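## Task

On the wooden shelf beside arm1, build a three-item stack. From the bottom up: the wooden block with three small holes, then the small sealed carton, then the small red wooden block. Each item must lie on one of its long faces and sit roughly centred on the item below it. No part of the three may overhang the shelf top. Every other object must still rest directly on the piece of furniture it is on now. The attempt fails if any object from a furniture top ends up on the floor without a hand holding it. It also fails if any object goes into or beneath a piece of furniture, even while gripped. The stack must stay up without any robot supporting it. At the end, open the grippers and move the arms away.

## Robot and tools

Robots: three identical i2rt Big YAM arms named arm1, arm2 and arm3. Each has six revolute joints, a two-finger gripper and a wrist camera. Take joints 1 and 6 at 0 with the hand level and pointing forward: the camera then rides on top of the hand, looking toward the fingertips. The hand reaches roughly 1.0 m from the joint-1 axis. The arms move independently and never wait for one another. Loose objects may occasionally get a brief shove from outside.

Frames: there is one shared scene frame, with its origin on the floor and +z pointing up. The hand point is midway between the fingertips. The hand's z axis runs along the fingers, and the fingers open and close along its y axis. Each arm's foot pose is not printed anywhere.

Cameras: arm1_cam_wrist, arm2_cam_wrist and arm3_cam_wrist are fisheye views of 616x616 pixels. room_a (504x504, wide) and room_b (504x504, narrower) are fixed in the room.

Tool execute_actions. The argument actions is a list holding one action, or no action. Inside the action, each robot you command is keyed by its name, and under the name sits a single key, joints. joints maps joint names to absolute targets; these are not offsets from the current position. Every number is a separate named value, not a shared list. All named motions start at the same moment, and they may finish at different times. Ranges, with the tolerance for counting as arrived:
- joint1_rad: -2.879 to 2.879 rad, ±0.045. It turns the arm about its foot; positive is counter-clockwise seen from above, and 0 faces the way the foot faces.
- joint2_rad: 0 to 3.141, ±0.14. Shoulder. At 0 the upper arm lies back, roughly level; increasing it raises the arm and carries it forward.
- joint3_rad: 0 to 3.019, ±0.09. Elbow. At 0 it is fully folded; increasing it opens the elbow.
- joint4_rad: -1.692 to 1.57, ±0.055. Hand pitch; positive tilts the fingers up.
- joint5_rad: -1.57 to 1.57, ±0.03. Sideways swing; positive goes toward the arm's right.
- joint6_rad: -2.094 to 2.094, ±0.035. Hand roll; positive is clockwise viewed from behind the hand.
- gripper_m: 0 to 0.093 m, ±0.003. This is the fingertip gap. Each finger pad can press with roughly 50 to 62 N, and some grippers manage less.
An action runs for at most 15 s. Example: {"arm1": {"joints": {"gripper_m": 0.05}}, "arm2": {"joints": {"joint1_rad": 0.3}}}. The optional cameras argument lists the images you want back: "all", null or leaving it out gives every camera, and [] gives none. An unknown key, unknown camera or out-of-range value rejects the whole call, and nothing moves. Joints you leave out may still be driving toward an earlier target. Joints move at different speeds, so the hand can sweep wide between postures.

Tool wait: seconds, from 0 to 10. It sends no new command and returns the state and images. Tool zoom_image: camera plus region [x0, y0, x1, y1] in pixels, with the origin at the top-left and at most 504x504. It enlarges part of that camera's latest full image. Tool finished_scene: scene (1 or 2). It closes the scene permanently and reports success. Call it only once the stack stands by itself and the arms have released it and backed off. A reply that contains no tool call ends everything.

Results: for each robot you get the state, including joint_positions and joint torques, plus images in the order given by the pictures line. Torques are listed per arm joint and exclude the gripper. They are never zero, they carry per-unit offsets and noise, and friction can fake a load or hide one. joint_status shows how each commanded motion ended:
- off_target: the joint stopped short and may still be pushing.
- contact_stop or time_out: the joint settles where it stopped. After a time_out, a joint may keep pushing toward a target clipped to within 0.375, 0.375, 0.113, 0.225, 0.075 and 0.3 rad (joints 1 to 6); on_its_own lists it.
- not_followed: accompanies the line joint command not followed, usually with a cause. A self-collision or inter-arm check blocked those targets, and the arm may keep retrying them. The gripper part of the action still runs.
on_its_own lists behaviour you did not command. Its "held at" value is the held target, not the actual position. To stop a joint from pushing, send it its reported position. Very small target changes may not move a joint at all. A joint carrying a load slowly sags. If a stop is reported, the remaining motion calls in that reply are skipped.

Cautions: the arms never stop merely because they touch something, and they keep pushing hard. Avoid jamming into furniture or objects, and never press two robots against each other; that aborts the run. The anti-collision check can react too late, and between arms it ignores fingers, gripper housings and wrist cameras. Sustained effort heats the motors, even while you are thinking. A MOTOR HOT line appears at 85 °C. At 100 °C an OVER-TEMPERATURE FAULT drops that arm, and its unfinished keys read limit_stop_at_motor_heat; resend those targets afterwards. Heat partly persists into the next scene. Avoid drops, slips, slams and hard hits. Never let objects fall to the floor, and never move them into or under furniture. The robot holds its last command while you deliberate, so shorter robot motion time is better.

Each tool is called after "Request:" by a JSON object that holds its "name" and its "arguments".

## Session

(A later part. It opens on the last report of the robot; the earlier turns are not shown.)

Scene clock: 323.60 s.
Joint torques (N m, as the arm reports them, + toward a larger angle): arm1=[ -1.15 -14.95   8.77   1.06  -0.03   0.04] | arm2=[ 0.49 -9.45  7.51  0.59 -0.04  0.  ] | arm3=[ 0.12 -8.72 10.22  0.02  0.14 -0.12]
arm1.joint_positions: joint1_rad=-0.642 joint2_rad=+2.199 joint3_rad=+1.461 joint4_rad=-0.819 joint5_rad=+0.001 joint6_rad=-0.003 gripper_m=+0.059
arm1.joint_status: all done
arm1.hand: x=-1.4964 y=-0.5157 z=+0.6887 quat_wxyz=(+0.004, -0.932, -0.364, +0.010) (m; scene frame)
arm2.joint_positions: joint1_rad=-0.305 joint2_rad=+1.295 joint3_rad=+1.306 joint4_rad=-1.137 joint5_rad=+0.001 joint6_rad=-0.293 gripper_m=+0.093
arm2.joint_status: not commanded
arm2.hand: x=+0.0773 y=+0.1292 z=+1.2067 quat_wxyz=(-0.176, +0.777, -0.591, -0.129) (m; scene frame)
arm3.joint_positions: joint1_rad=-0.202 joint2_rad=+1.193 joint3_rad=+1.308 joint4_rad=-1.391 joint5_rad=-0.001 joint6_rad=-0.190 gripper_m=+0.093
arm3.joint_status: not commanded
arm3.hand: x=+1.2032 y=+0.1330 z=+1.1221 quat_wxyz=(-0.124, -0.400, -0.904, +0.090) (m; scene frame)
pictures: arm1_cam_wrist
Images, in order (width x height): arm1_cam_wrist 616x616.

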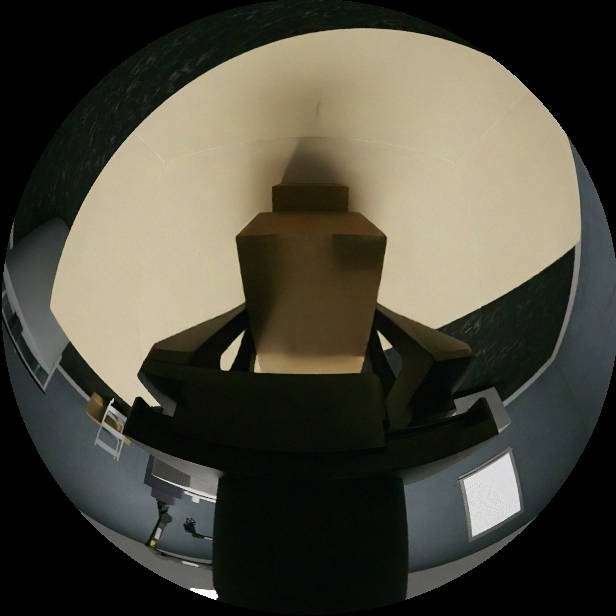

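In contact. Release.

Request:
{"name": "execute_actions", "arguments": {"actions": [{"arm1":{"joints":{"joint2_rad":2.205,"gripper_m":0.093}}}], "cameras": []}}

Request:
{"name": "execute_actions", "arguments": {"actions": [{"arm1":{"joints":{"joint2_rad":1.95,"joint4_rad":-1.06}}}], "cameras": ["arm1_cam_wrist","room_a"]}}

Scene clock: 329.67 s.
Joint torques (N m, as the arm reports them, + toward a larger angle): arm1=[ -1.14 -17.61   8.74   1.03  -0.02   0.03] | arm2=[ 0.01 -9.13  7.42  0.58 -0.03  0.01] | arm3=[ 0.12 -8.68 10.22  0.03  0.14 -0.12]
arm1.joint_positions: joint1_rad=-0.642 joint2_rad=+2.199 joint3_rad=+1.461 joint4_rad=-0.819 joint5_rad=+0.001 joint6_rad=-0.003 gripper_m=+0.093
arm1.joint_status: all done
arm1.hand: x=-1.4964 y=-0.5158 z=+0.6887 quat_wxyz=(+0.004, -0.932, -0.363, +0.010) (m; scene frame)
arm2.joint_positions: joint1_rad=-0.305 joint2_rad=+1.295 joint3_rad=+1.306 joint4_rad=-1.137 joint5_rad=+0.001 joint6_rad=-0.293 gripper_m=+0.093
arm2.joint_status: not commanded
arm2.hand: x=+0.0773 y=+0.1292 z=+1.2067 quat_wxyz=(-0.176, +0.777, -0.591, -0.129) (m; scene frame)
arm3.joint_positions: joint1_rad=-0.202 joint2_rad=+1.193 joint3_rad=+1.308 joint4_rad=-1.391 joint5_rad=-0.001 joint6_rad=-0.190 gripper_m=+0.093
arm3.joint_status: not commanded
arm3.hand: x=+1.2032 y=+0.1330 z=+1.1221 quat_wxyz=(-0.124, -0.400, -0.904, +0.090) (m; scene frame)
pictures: none
No camera images: the call's "cameras" was empty. Leave "cameras" out to get every camera's image.

Scene clock: 330.93 s.
Joint torques (N m, as the arm reports them, + toward a larger angle): arm1=[ -1.11 -14.53  10.73  -0.01  -0.02   0.03] | arm2=[ 0.28 -9.1   7.43  0.53 -0.01  0.  ] | arm3=[ 0.12 -8.71 10.22  0.02  0.14 -0.12]
arm1.joint_positions: joint1_rad=-0.642 joint2_rad=+1.930 joint3_rad=+1.456 joint4_rad=-1.046 joint5_rad=+0.001 joint6_rad=-0.003 gripper_m=+0.093
arm1.joint_status: all done
arm1.hand: x=-1.4842 y=-0.5073 z=+0.8358 quat_wxyz=(-0.003, -0.931, -0.363, +0.027) (m; scene frame)
arm2.joint_positions: joint1_rad=-0.305 joint2_rad=+1.295 joint3_rad=+1.306 joint4_rad=-1.137 joint5_rad=+0.001 joint6_rad=-0.293 gripper_m=+0.093
arm2.joint_status: not commanded
arm2.hand: x=+0.0773 y=+0.1292 z=+1.2067 quat_wxyz=(-0.176, +0.777, -0.591, -0.129) (m; scene frame)
arm3.joint_positions: joint1_rad=-0.202 joint2_rad=+1.193 joint3_rad=+1.308 joint4_rad=-1.391 joint5_rad=-0.001 joint6_rad=-0.190 gripper_m=+0.093
arm3.joint_status: not commanded
arm3.hand: x=+1.2032 y=+0.1330 z=+1.1221 quat_wxyz=(-0.124, -0.400, -0.904, +0.090) (m; scene frame)
pictures: arm1_cam_wrist, room_a
Images, in order (width x height): arm1_cam_wrist 616x616, room_a 504x504.

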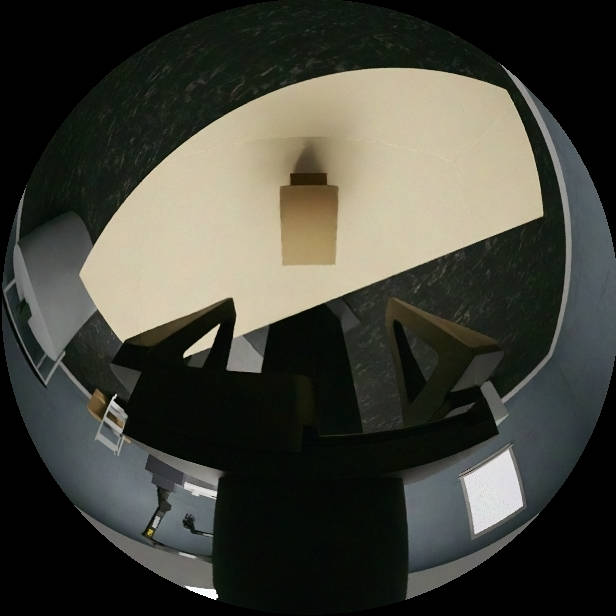

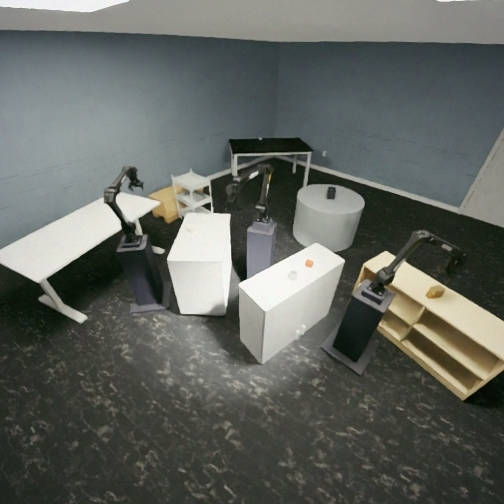

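Request:
{"name": "execute_actions", "arguments": {"actions": [{"arm1":{"joints":{"joint1_rad":1.747,"joint2_rad":1.825,"joint3_rad":1.455,"joint4_rad":-1.19,"joint6_rad":0}}}], "cameras": ["arm1_cam_wrist"]}}

Scene clock: 337.00 s.
Joint torques (N m, as the arm reports them, + toward a larger angle): arm1=[ -0.65 -14.05  10.68  -0.1    0.04   0.  ] | arm2=[ 0.16 -9.3   7.51  0.48 -0.05  0.04] | arm3=[ 0.11 -8.72 10.22  0.03  0.14 -0.12]
arm1.joint_positions: joint1_rad=+1.757 joint2_rad=+1.812 joint3_rad=+1.451 joint4_rad=-1.176 joint5_rad=-0.001 joint6_rad=-0.003 gripper_m=+0.093
arm1.joint_status: all done
arm1.hand: x=-0.5180 y=-0.1239 z=+0.8889 quat_wxyz=(-0.011, +0.001, -1.000, -0.004) (m; scene frame)
arm2.joint_positions: joint1_rad=-0.305 joint2_rad=+1.295 joint3_rad=+1.306 joint4_rad=-1.137 joint5_rad=+0.001 joint6_rad=-0.293 gripper_m=+0.093
arm2.joint_status: not commanded
arm2.hand: x=+0.0773 y=+0.1292 z=+1.2067 quat_wxyz=(-0.176, +0.777, -0.591, -0.129) (m; scene frame)
arm3.joint_positions: joint1_rad=-0.202 joint2_rad=+1.193 joint3_rad=+1.308 joint4_rad=-1.391 joint5_rad=-0.001 joint6_rad=-0.190 gripper_m=+0.093
arm3.joint_status: not commanded
arm3.hand: x=+1.2032 y=+0.1330 z=+1.1221 quat_wxyz=(-0.124, -0.400, -0.904, +0.090) (m; scene frame)
pictures: arm1_cam_wrist
Images, in order (width x height): arm1_cam_wrist 616x616.

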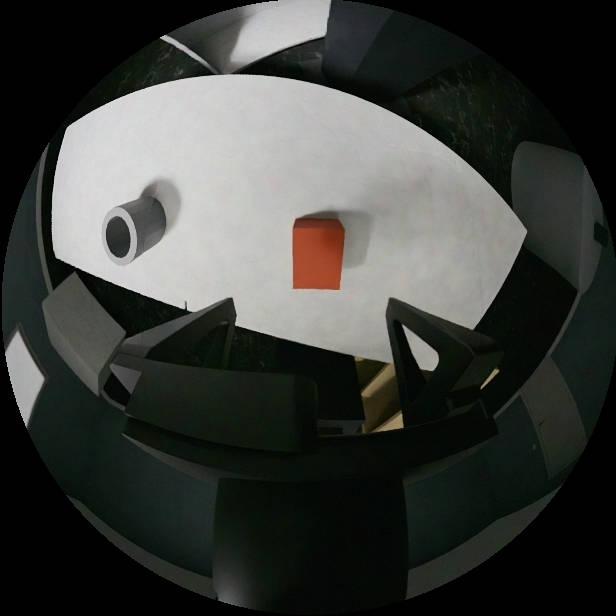

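Request:
{"name": "execute_actions", "arguments": {"actions": [{"arm1":{"joints":{"joint1_rad":1.738,"joint2_rad":1.925,"joint3_rad":1.335,"joint4_rad":-0.96,"joint6_rad":0.03}}}], "cameras": ["arm1_cam_wrist"]}}

Scene clock: 349.20 s.
Joint torques (N m, as the arm reports them, + toward a larger angle): arm1=[ -0.59 -15.89  10.11   0.99   0.05   0.03] | arm2=[ 0.13 -9.42  7.52  0.61 -0.03  0.03] | arm3=[ 0.13 -8.71 10.22  0.02  0.14 -0.11]
arm1.joint_positions: joint1_rad=+1.748 joint2_rad=+1.930 joint3_rad=+1.324 joint4_rad=-0.974 joint5_rad=-0.001 joint6_rad=+0.022 gripper_m=+0.093
arm1.joint_status: all done
arm1.hand: x=-0.5332 y=-0.1279 z=+0.7854 quat_wxyz=(+0.010, -0.016, -1.000, -0.004) (m; scene frame)
arm2.joint_positions: joint1_rad=-0.305 joint2_rad=+1.295 joint3_rad=+1.306 joint4_rad=-1.137 joint5_rad=+0.001 joint6_rad=-0.293 gripper_m=+0.093
arm2.joint_status: not commanded
arm2.hand: x=+0.0773 y=+0.1292 z=+1.2067 quat_wxyz=(-0.176, +0.777, -0.591, -0.129) (m; scene frame)
arm3.joint_positions: joint1_rad=-0.202 joint2_rad=+1.193 joint3_rad=+1.308 joint4_rad=-1.391 joint5_rad=-0.001 joint6_rad=-0.190 gripper_m=+0.093
arm3.joint_status: not commanded
arm3.hand: x=+1.2032 y=+0.1330 z=+1.1221 quat_wxyz=(-0.124, -0.400, -0.904, +0.090) (m; scene frame)
pictures: arm1_cam_wrist
Images, in order (width x height): arm1_cam_wrist 616x616.

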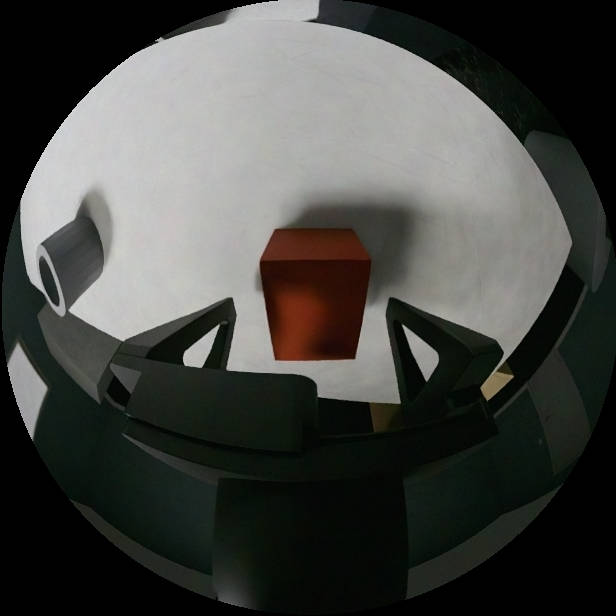

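Request:
{"name": "execute_actions", "arguments": {"actions": [{"arm1":{"joints":{"gripper_m":0.025}}}], "cameras": []}}

Request:
{"name": "execute_actions", "arguments": {"actions": [{"arm1":{"joints":{"joint2_rad":1.78,"joint3_rad":1.42,"joint4_rad":-1.19}}}], "cameras": ["arm1_cam_wrist"]}}

Scene clock: 355.67 s.
Joint torques (N m, as the arm reports them, + toward a larger angle): arm1=[ -0.58 -15.86  10.1    0.97   0.03   0.03] | arm2=[ 0.67 -9.57  7.44  0.55 -0.04  0.04] | arm3=[ 0.14 -8.74 10.22  0.03  0.14 -0.12]
arm1.joint_positions: joint1_rad=+1.748 joint2_rad=+1.930 joint3_rad=+1.324 joint4_rad=-0.974 joint5_rad=+0.000 joint6_rad=+0.023 gripper_m=+0.045
arm1.joint_status: gripper_m off_target (ended at +0.045, target +0.025)
arm1.hand: x=-0.5332 y=-0.1280 z=+0.7854 quat_wxyz=(+0.010, -0.017, -1.000, -0.004) (m; scene frame)
arm2.joint_positions: joint1_rad=-0.305 joint2_rad=+1.295 joint3_rad=+1.306 joint4_rad=-1.137 joint5_rad=+0.001 joint6_rad=-0.293 gripper_m=+0.093
arm2.joint_status: not commanded
arm2.hand: x=+0.0773 y=+0.1292 z=+1.2067 quat_wxyz=(-0.176, +0.777, -0.591, -0.129) (m; scene frame)
arm3.joint_positions: joint1_rad=-0.202 joint2_rad=+1.193 joint3_rad=+1.308 joint4_rad=-1.391 joint5_rad=-0.001 joint6_rad=-0.190 gripper_m=+0.093
arm3.joint_status: not commanded
arm3.hand: x=+1.2032 y=+0.1330 z=+1.1221 quat_wxyz=(-0.124, -0.400, -0.904, +0.090) (m; scene frame)
pictures: none
No camera images: the call's "cameras" was empty. Leave "cameras" out to get every camera's image.

Scene clock: 356.77 s.
Joint torques (N m, as the arm reports them, + toward a larger angle): arm1=[ -0.63 -12.85  12.53  -0.09   0.03   0.03] | arm2=[-0.09 -9.22  7.42  0.57 -0.04  0.01] | arm3=[ 0.13 -8.69 10.22  0.03  0.14 -0.12]
arm1.joint_positions: joint1_rad=+1.748 joint2_rad=+1.761 joint3_rad=+1.394 joint4_rad=-1.177 joint5_rad=+0.000 joint6_rad=+0.023 gripper_m=+0.045
arm1.joint_status: all done
arm1.hand: x=-0.5387 y=-0.1288 z=+0.8945 quat_wxyz=(-0.008, -0.017, -1.000, -0.004) (m; scene frame)
arm2.joint_positions: joint1_rad=-0.305 joint2_rad=+1.295 joint3_rad=+1.306 joint4_rad=-1.137 joint5_rad=+0.001 joint6_rad=-0.293 gripper_m=+0.093
arm2.joint_status: not commanded
arm2.hand: x=+0.0773 y=+0.1292 z=+1.2067 quat_wxyz=(-0.176, +0.777, -0.591, -0.129) (m; scene frame)
arm3.joint_positions: joint1_rad=-0.202 joint2_rad=+1.193 joint3_rad=+1.308 joint4_rad=-1.391 joint5_rad=-0.001 joint6_rad=-0.190 gripper_m=+0.093
arm3.joint_status: not commanded
arm3.hand: x=+1.2032 y=+0.1330 z=+1.1221 quat_wxyz=(-0.124, -0.400, -0.904, +0.090) (m; scene frame)
pictures: arm1_cam_wrist
Images, in order (width x height): arm1_cam_wrist 616x616.

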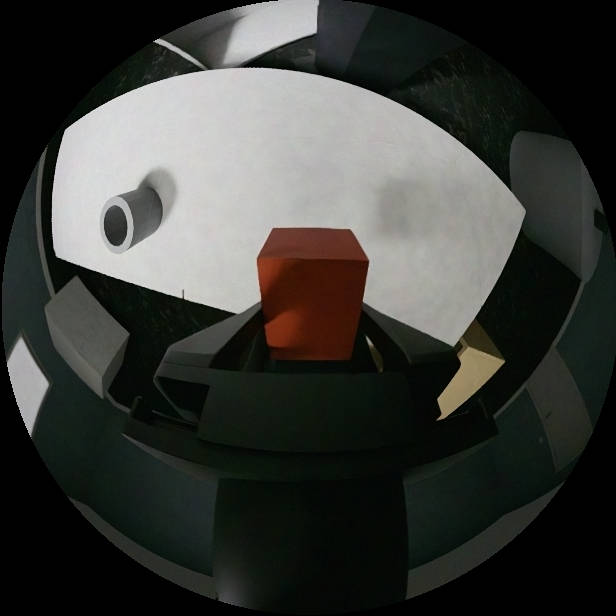

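Request:
{"name": "execute_actions", "arguments": {"actions": [{"arm1":{"joints":{"joint1_rad":-0.634,"joint2_rad":1.9,"joint3_rad":1.497,"joint4_rad":-1.13,"joint6_rad":-0.008}}}], "cameras": []}}

Request:
{"name": "execute_actions", "arguments": {"actions": [{"arm1":{"joints":{"joint2_rad":2.085,"joint4_rad":-0.945}}}], "cameras": ["arm1_cam_wrist"]}}

Scene clock: 367.80 s.
Joint torques (N m, as the arm reports them, + toward a larger angle): arm1=[  0.57 -16.26  12.26   0.47  -0.04  -0.07] | arm2=[ 0.33 -9.13  7.52  0.67 -0.04  0.03] | arm3=[ 0.1  -8.67 10.23  0.02  0.14 -0.12]
arm1.joint_positions: joint1_rad=-0.644 joint2_rad=+1.904 joint3_rad=+1.472 joint4_rad=-1.130 joint5_rad=+0.002 joint6_rad=-0.002 gripper_m=+0.044
arm1.joint_status: all done
arm1.hand: x=-1.4757 y=-0.4983 z=+0.8550 quat_wxyz=(+0.005, -0.932, -0.362, +0.008) (m; scene frame)
arm2.joint_positions: joint1_rad=-0.305 joint2_rad=+1.295 joint3_rad=+1.306 joint4_rad=-1.137 joint5_rad=+0.001 joint6_rad=-0.293 gripper_m=+0.093
arm2.joint_status: not commanded
arm2.hand: x=+0.0773 y=+0.1292 z=+1.2067 quat_wxyz=(-0.176, +0.777, -0.591, -0.129) (m; scene frame)
arm3.joint_positions: joint1_rad=-0.202 joint2_rad=+1.193 joint3_rad=+1.308 joint4_rad=-1.391 joint5_rad=-0.001 joint6_rad=-0.190 gripper_m=+0.093
arm3.joint_status: not commanded
arm3.hand: x=+1.2032 y=+0.1330 z=+1.1221 quat_wxyz=(-0.124, -0.400, -0.904, +0.090) (m; scene frame)
pictures: none
No camera images: the call's "cameras" was empty. Leave "cameras" out to get every camera's image.

Scene clock: 368.90 s.
Joint torques (N m, as the arm reports them, + toward a larger angle): arm1=[  0.55 -18.33  11.28   0.99  -0.04  -0.07] | arm2=[ 0.17 -9.16  7.57  0.6  -0.04 -0.01] | arm3=[ 0.1  -8.71 10.22  0.03  0.14 -0.12]
arm1.joint_positions: joint1_rad=-0.644 joint2_rad=+2.096 joint3_rad=+1.472 joint4_rad=-0.960 joint5_rad=+0.002 joint6_rad=-0.002 gripper_m=+0.044
arm1.joint_status: all done
arm1.hand: x=-1.4908 y=-0.5101 z=+0.7501 quat_wxyz=(+0.009, -0.932, -0.362, -0.002) (m; scene frame)
arm2.joint_positions: joint1_rad=-0.305 joint2_rad=+1.295 joint3_rad=+1.306 joint4_rad=-1.137 joint5_rad=+0.001 joint6_rad=-0.293 gripper_m=+0.093
arm2.joint_status: not commanded
arm2.hand: x=+0.0773 y=+0.1292 z=+1.2067 quat_wxyz=(-0.176, +0.777, -0.591, -0.129) (m; scene frame)
arm3.joint_positions: joint1_rad=-0.202 joint2_rad=+1.193 joint3_rad=+1.308 joint4_rad=-1.391 joint5_rad=-0.001 joint6_rad=-0.190 gripper_m=+0.093
arm3.joint_status: not commanded
arm3.hand: x=+1.2032 y=+0.1330 z=+1.1221 quat_wxyz=(-0.124, -0.400, -0.904, +0.090) (m; scene frame)
pictures: arm1_cam_wrist
Images, in order (width x height): arm1_cam_wrist 616x616.

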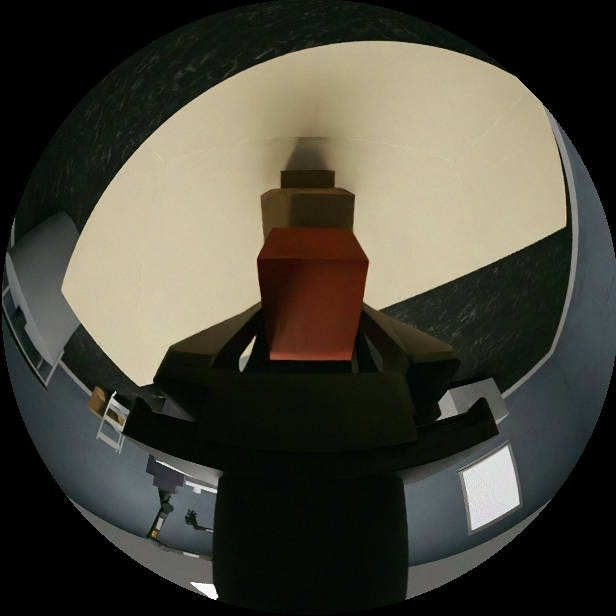

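Request:
{"name": "execute_actions", "arguments": {"actions": [{"arm1":{"joints":{"joint1_rad":-0.632,"joint2_rad":2.145,"joint4_rad":-0.905}}}], "cameras": ["arm1_cam_wrist"]}}

Scene clock: 374.13 s.
Joint torques (N m, as the arm reports them, + toward a larger angle): arm1=[  0.7  -16.31  11.1    1.01  -0.01  -0.07] | arm2=[ 0.61 -9.17  7.48  0.52 -0.07  0.07] | arm3=[ 0.15 -8.69 10.22  0.02  0.14 -0.12]
arm1.joint_positions: joint1_rad=-0.644 joint2_rad=+2.126 joint3_rad=+1.472 joint4_rad=-0.918 joint5_rad=+0.001 joint6_rad=-0.002 gripper_m=+0.044
arm1.joint_status: all done
arm1.hand: x=-1.4943 y=-0.5131 z=+0.7332 quat_wxyz=(+0.007, -0.932, -0.362, +0.003) (m; scene frame)
arm2.joint_positions: joint1_rad=-0.305 joint2_rad=+1.295 joint3_rad=+1.306 joint4_rad=-1.137 joint5_rad=+0.001 joint6_rad=-0.293 gripper_m=+0.093
arm2.joint_status: not commanded
arm2.hand: x=+0.0773 y=+0.1292 z=+1.2067 quat_wxyz=(-0.176, +0.777, -0.591, -0.129) (m; scene frame)
arm3.joint_positions: joint1_rad=-0.202 joint2_rad=+1.193 joint3_rad=+1.308 joint4_rad=-1.391 joint5_rad=-0.001 joint6_rad=-0.190 gripper_m=+0.093
arm3.joint_status: not commanded
arm3.hand: x=+1.2032 y=+0.1330 z=+1.1221 quat_wxyz=(-0.124, -0.400, -0.904, +0.090) (m; scene frame)
pictures: arm1_cam_wrist
Images, in order (width x height): arm1_cam_wrist 616x616.

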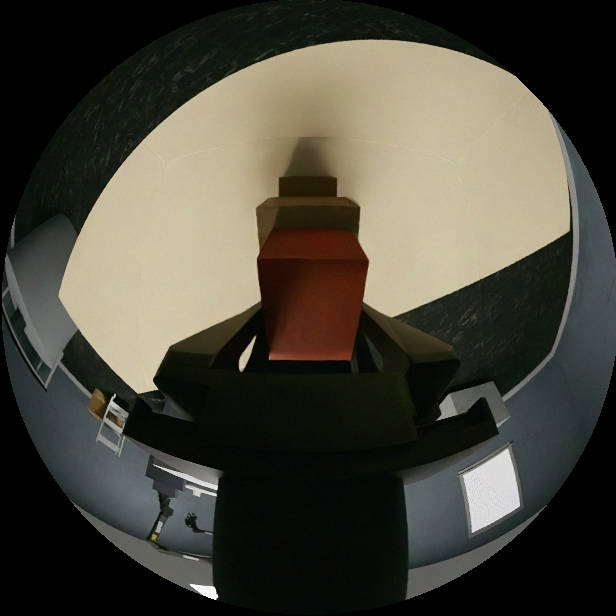

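Within ~2 mm of contact; release.

Request:
{"name": "execute_actions", "arguments": {"actions": [{"arm1":{"joints":{"joint2_rad":2.155}}}], "cameras": []}}

Request:
{"name": "execute_actions", "arguments": {"actions": [{"arm1":{"joints":{"joint2_rad":2.13,"gripper_m":0.093}}}], "cameras": []}}

Request:
{"name": "execute_actions", "arguments": {"actions": [{"arm1":{"joints":{"joint2_rad":1.75,"joint4_rad":-1.28}}}]}}

Scene clock: 379.87 s.
Joint torques (N m, as the arm reports them, + toward a larger angle): arm1=[  0.71 -15.32  11.07   0.99  -0.01  -0.07] | arm2=[ 0.43 -9.05  7.42  0.57 -0.02  0.01] | arm3=[ 0.14 -8.69 10.23  0.02  0.14 -0.12]
arm1.joint_positions: joint1_rad=-0.644 joint2_rad=+2.126 joint3_rad=+1.472 joint4_rad=-0.918 joint5_rad=+0.001 joint6_rad=-0.002 gripper_m=+0.044
arm1.joint_status: all done
arm1.hand: x=-1.4943 y=-0.5131 z=+0.7332 quat_wxyz=(+0.007, -0.932, -0.362, +0.003) (m; scene frame)
arm2.joint_positions: joint1_rad=-0.305 joint2_rad=+1.295 joint3_rad=+1.306 joint4_rad=-1.137 joint5_rad=+0.001 joint6_rad=-0.293 gripper_m=+0.093
arm2.joint_status: not commanded
arm2.hand: x=+0.0773 y=+0.1292 z=+1.2067 quat_wxyz=(-0.176, +0.777, -0.591, -0.129) (m; scene frame)
arm3.joint_positions: joint1_rad=-0.202 joint2_rad=+1.193 joint3_rad=+1.308 joint4_rad=-1.391 joint5_rad=-0.001 joint6_rad=-0.190 gripper_m=+0.093
arm3.joint_status: not commanded
arm3.hand: x=+1.2032 y=+0.1330 z=+1.1221 quat_wxyz=(-0.124, -0.400, -0.904, +0.090) (m; scene frame)
pictures: none
No camera images: the call's "cameras" was empty. Leave "cameras" out to get every camera's image.

Scene clock: 380.53 s.
Joint torques (N m, as the arm reports them, + toward a larger angle): arm1=[  0.66 -17.35  11.06   0.98  -0.01  -0.07] | arm2=[ 0.03 -9.49  7.38  0.57 -0.06  0.02] | arm3=[ 0.15 -8.7  10.22  0.03  0.15 -0.12]
arm1.joint_positions: joint1_rad=-0.644 joint2_rad=+2.126 joint3_rad=+1.472 joint4_rad=-0.918 joint5_rad=+0.001 joint6_rad=-0.002 gripper_m=+0.093
arm1.joint_status: all done
arm1.hand: x=-1.4943 y=-0.5131 z=+0.7332 quat_wxyz=(+0.007, -0.932, -0.362, +0.003) (m; scene frame)
arm2.joint_positions: joint1_rad=-0.305 joint2_rad=+1.295 joint3_rad=+1.306 joint4_rad=-1.137 joint5_rad=+0.001 joint6_rad=-0.293 gripper_m=+0.093
arm2.joint_status: not commanded
arm2.hand: x=+0.0773 y=+0.1292 z=+1.2067 quat_wxyz=(-0.176, +0.777, -0.591, -0.129) (m; scene frame)
arm3.joint_positions: joint1_rad=-0.202 joint2_rad=+1.193 joint3_rad=+1.308 joint4_rad=-1.391 joint5_rad=-0.001 joint6_rad=-0.190 gripper_m=+0.093
arm3.joint_status: not commanded
arm3.hand: x=+1.2032 y=+0.1330 z=+1.1221 quat_wxyz=(-0.124, -0.400, -0.904, +0.090) (m; scene frame)
pictures: none
No camera images: the call's "cameras" was empty. Leave "cameras" out to get every camera's image.

Scene clock: 381.90 s.
Joint torques (N m, as the arm reports them, + toward a larger angle): arm1=[  0.73 -12.85  12.04  -0.04  -0.02  -0.07] | arm2=[ 0.04 -9.24  7.45  0.66 -0.02  0.03] | arm3=[ 0.11 -8.7  10.23  0.02  0.14 -0.12]
arm1.joint_positions: joint1_rad=-0.644 joint2_rad=+1.737 joint3_rad=+1.483 joint4_rad=-1.266 joint5_rad=+0.001 joint6_rad=-0.002 gripper_m=+0.093
arm1.joint_status: all done
arm1.hand: x=-1.4561 y=-0.4821 z=+0.9458 quat_wxyz=(-0.003, -0.932, -0.362, +0.027) (m; scene frame)
arm2.joint_positions: joint1_rad=-0.305 joint2_rad=+1.295 joint3_rad=+1.306 joint4_rad=-1.137 joint5_rad=+0.001 joint6_rad=-0.293 gripper_m=+0.093
arm2.joint_status: not commanded
arm2.hand: x=+0.0773 y=+0.1292 z=+1.2067 quat_wxyz=(-0.176, +0.777, -0.591, -0.129) (m; scene frame)
arm3.joint_positions: joint1_rad=-0.202 joint2_rad=+1.193 joint3_rad=+1.308 joint4_rad=-1.391 joint5_rad=-0.001 joint6_rad=-0.190 gripper_m=+0.093
arm3.joint_status: not commanded
arm3.hand: x=+1.2032 y=+0.1330 z=+1.1221 quat_wxyz=(-0.124, -0.400, -0.904, +0.090) (m; scene frame)
pictures: arm1_cam_wrist, arm2_cam_wrist, arm3_cam_wrist, room_a, room_b
Images, in order (width x height): arm1_cam_wrist 616x616, arm2_cam_wrist 616x616, arm3_cam_wrist 616x616, room_a 504x504, room_b 504x504.

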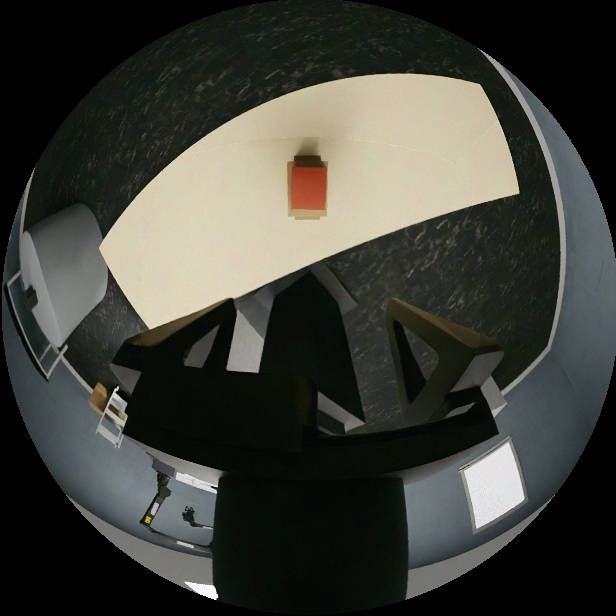

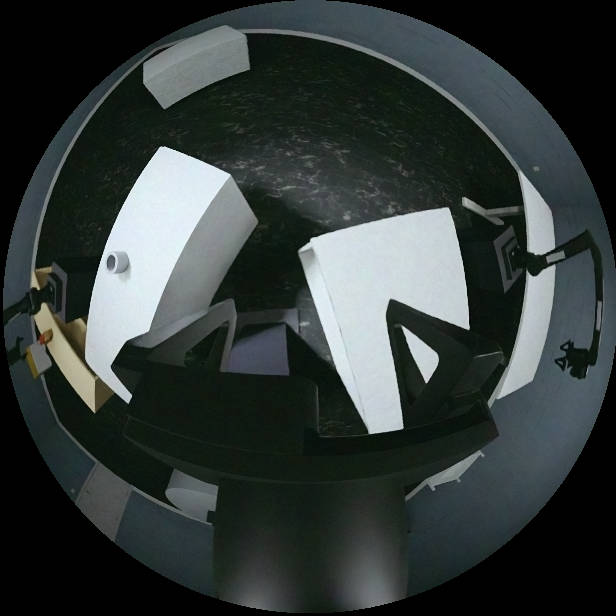

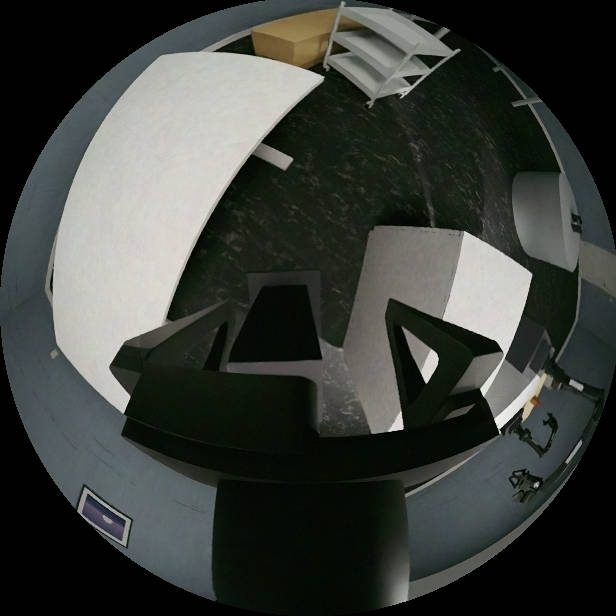

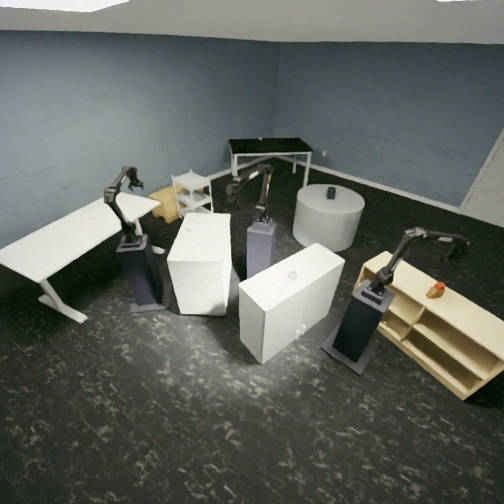

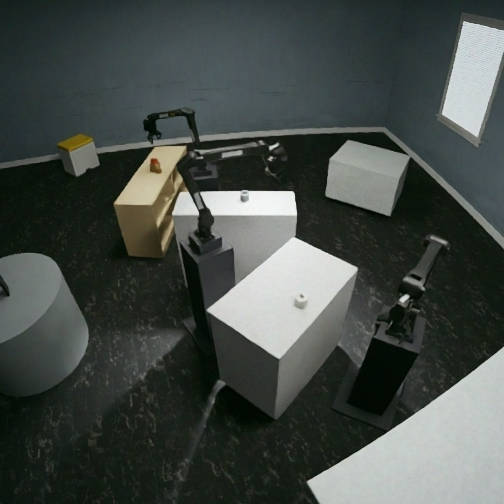

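Request:
{"name": "finished_scene", "arguments": {"scene": 2}}

The scene is finished: the task was done.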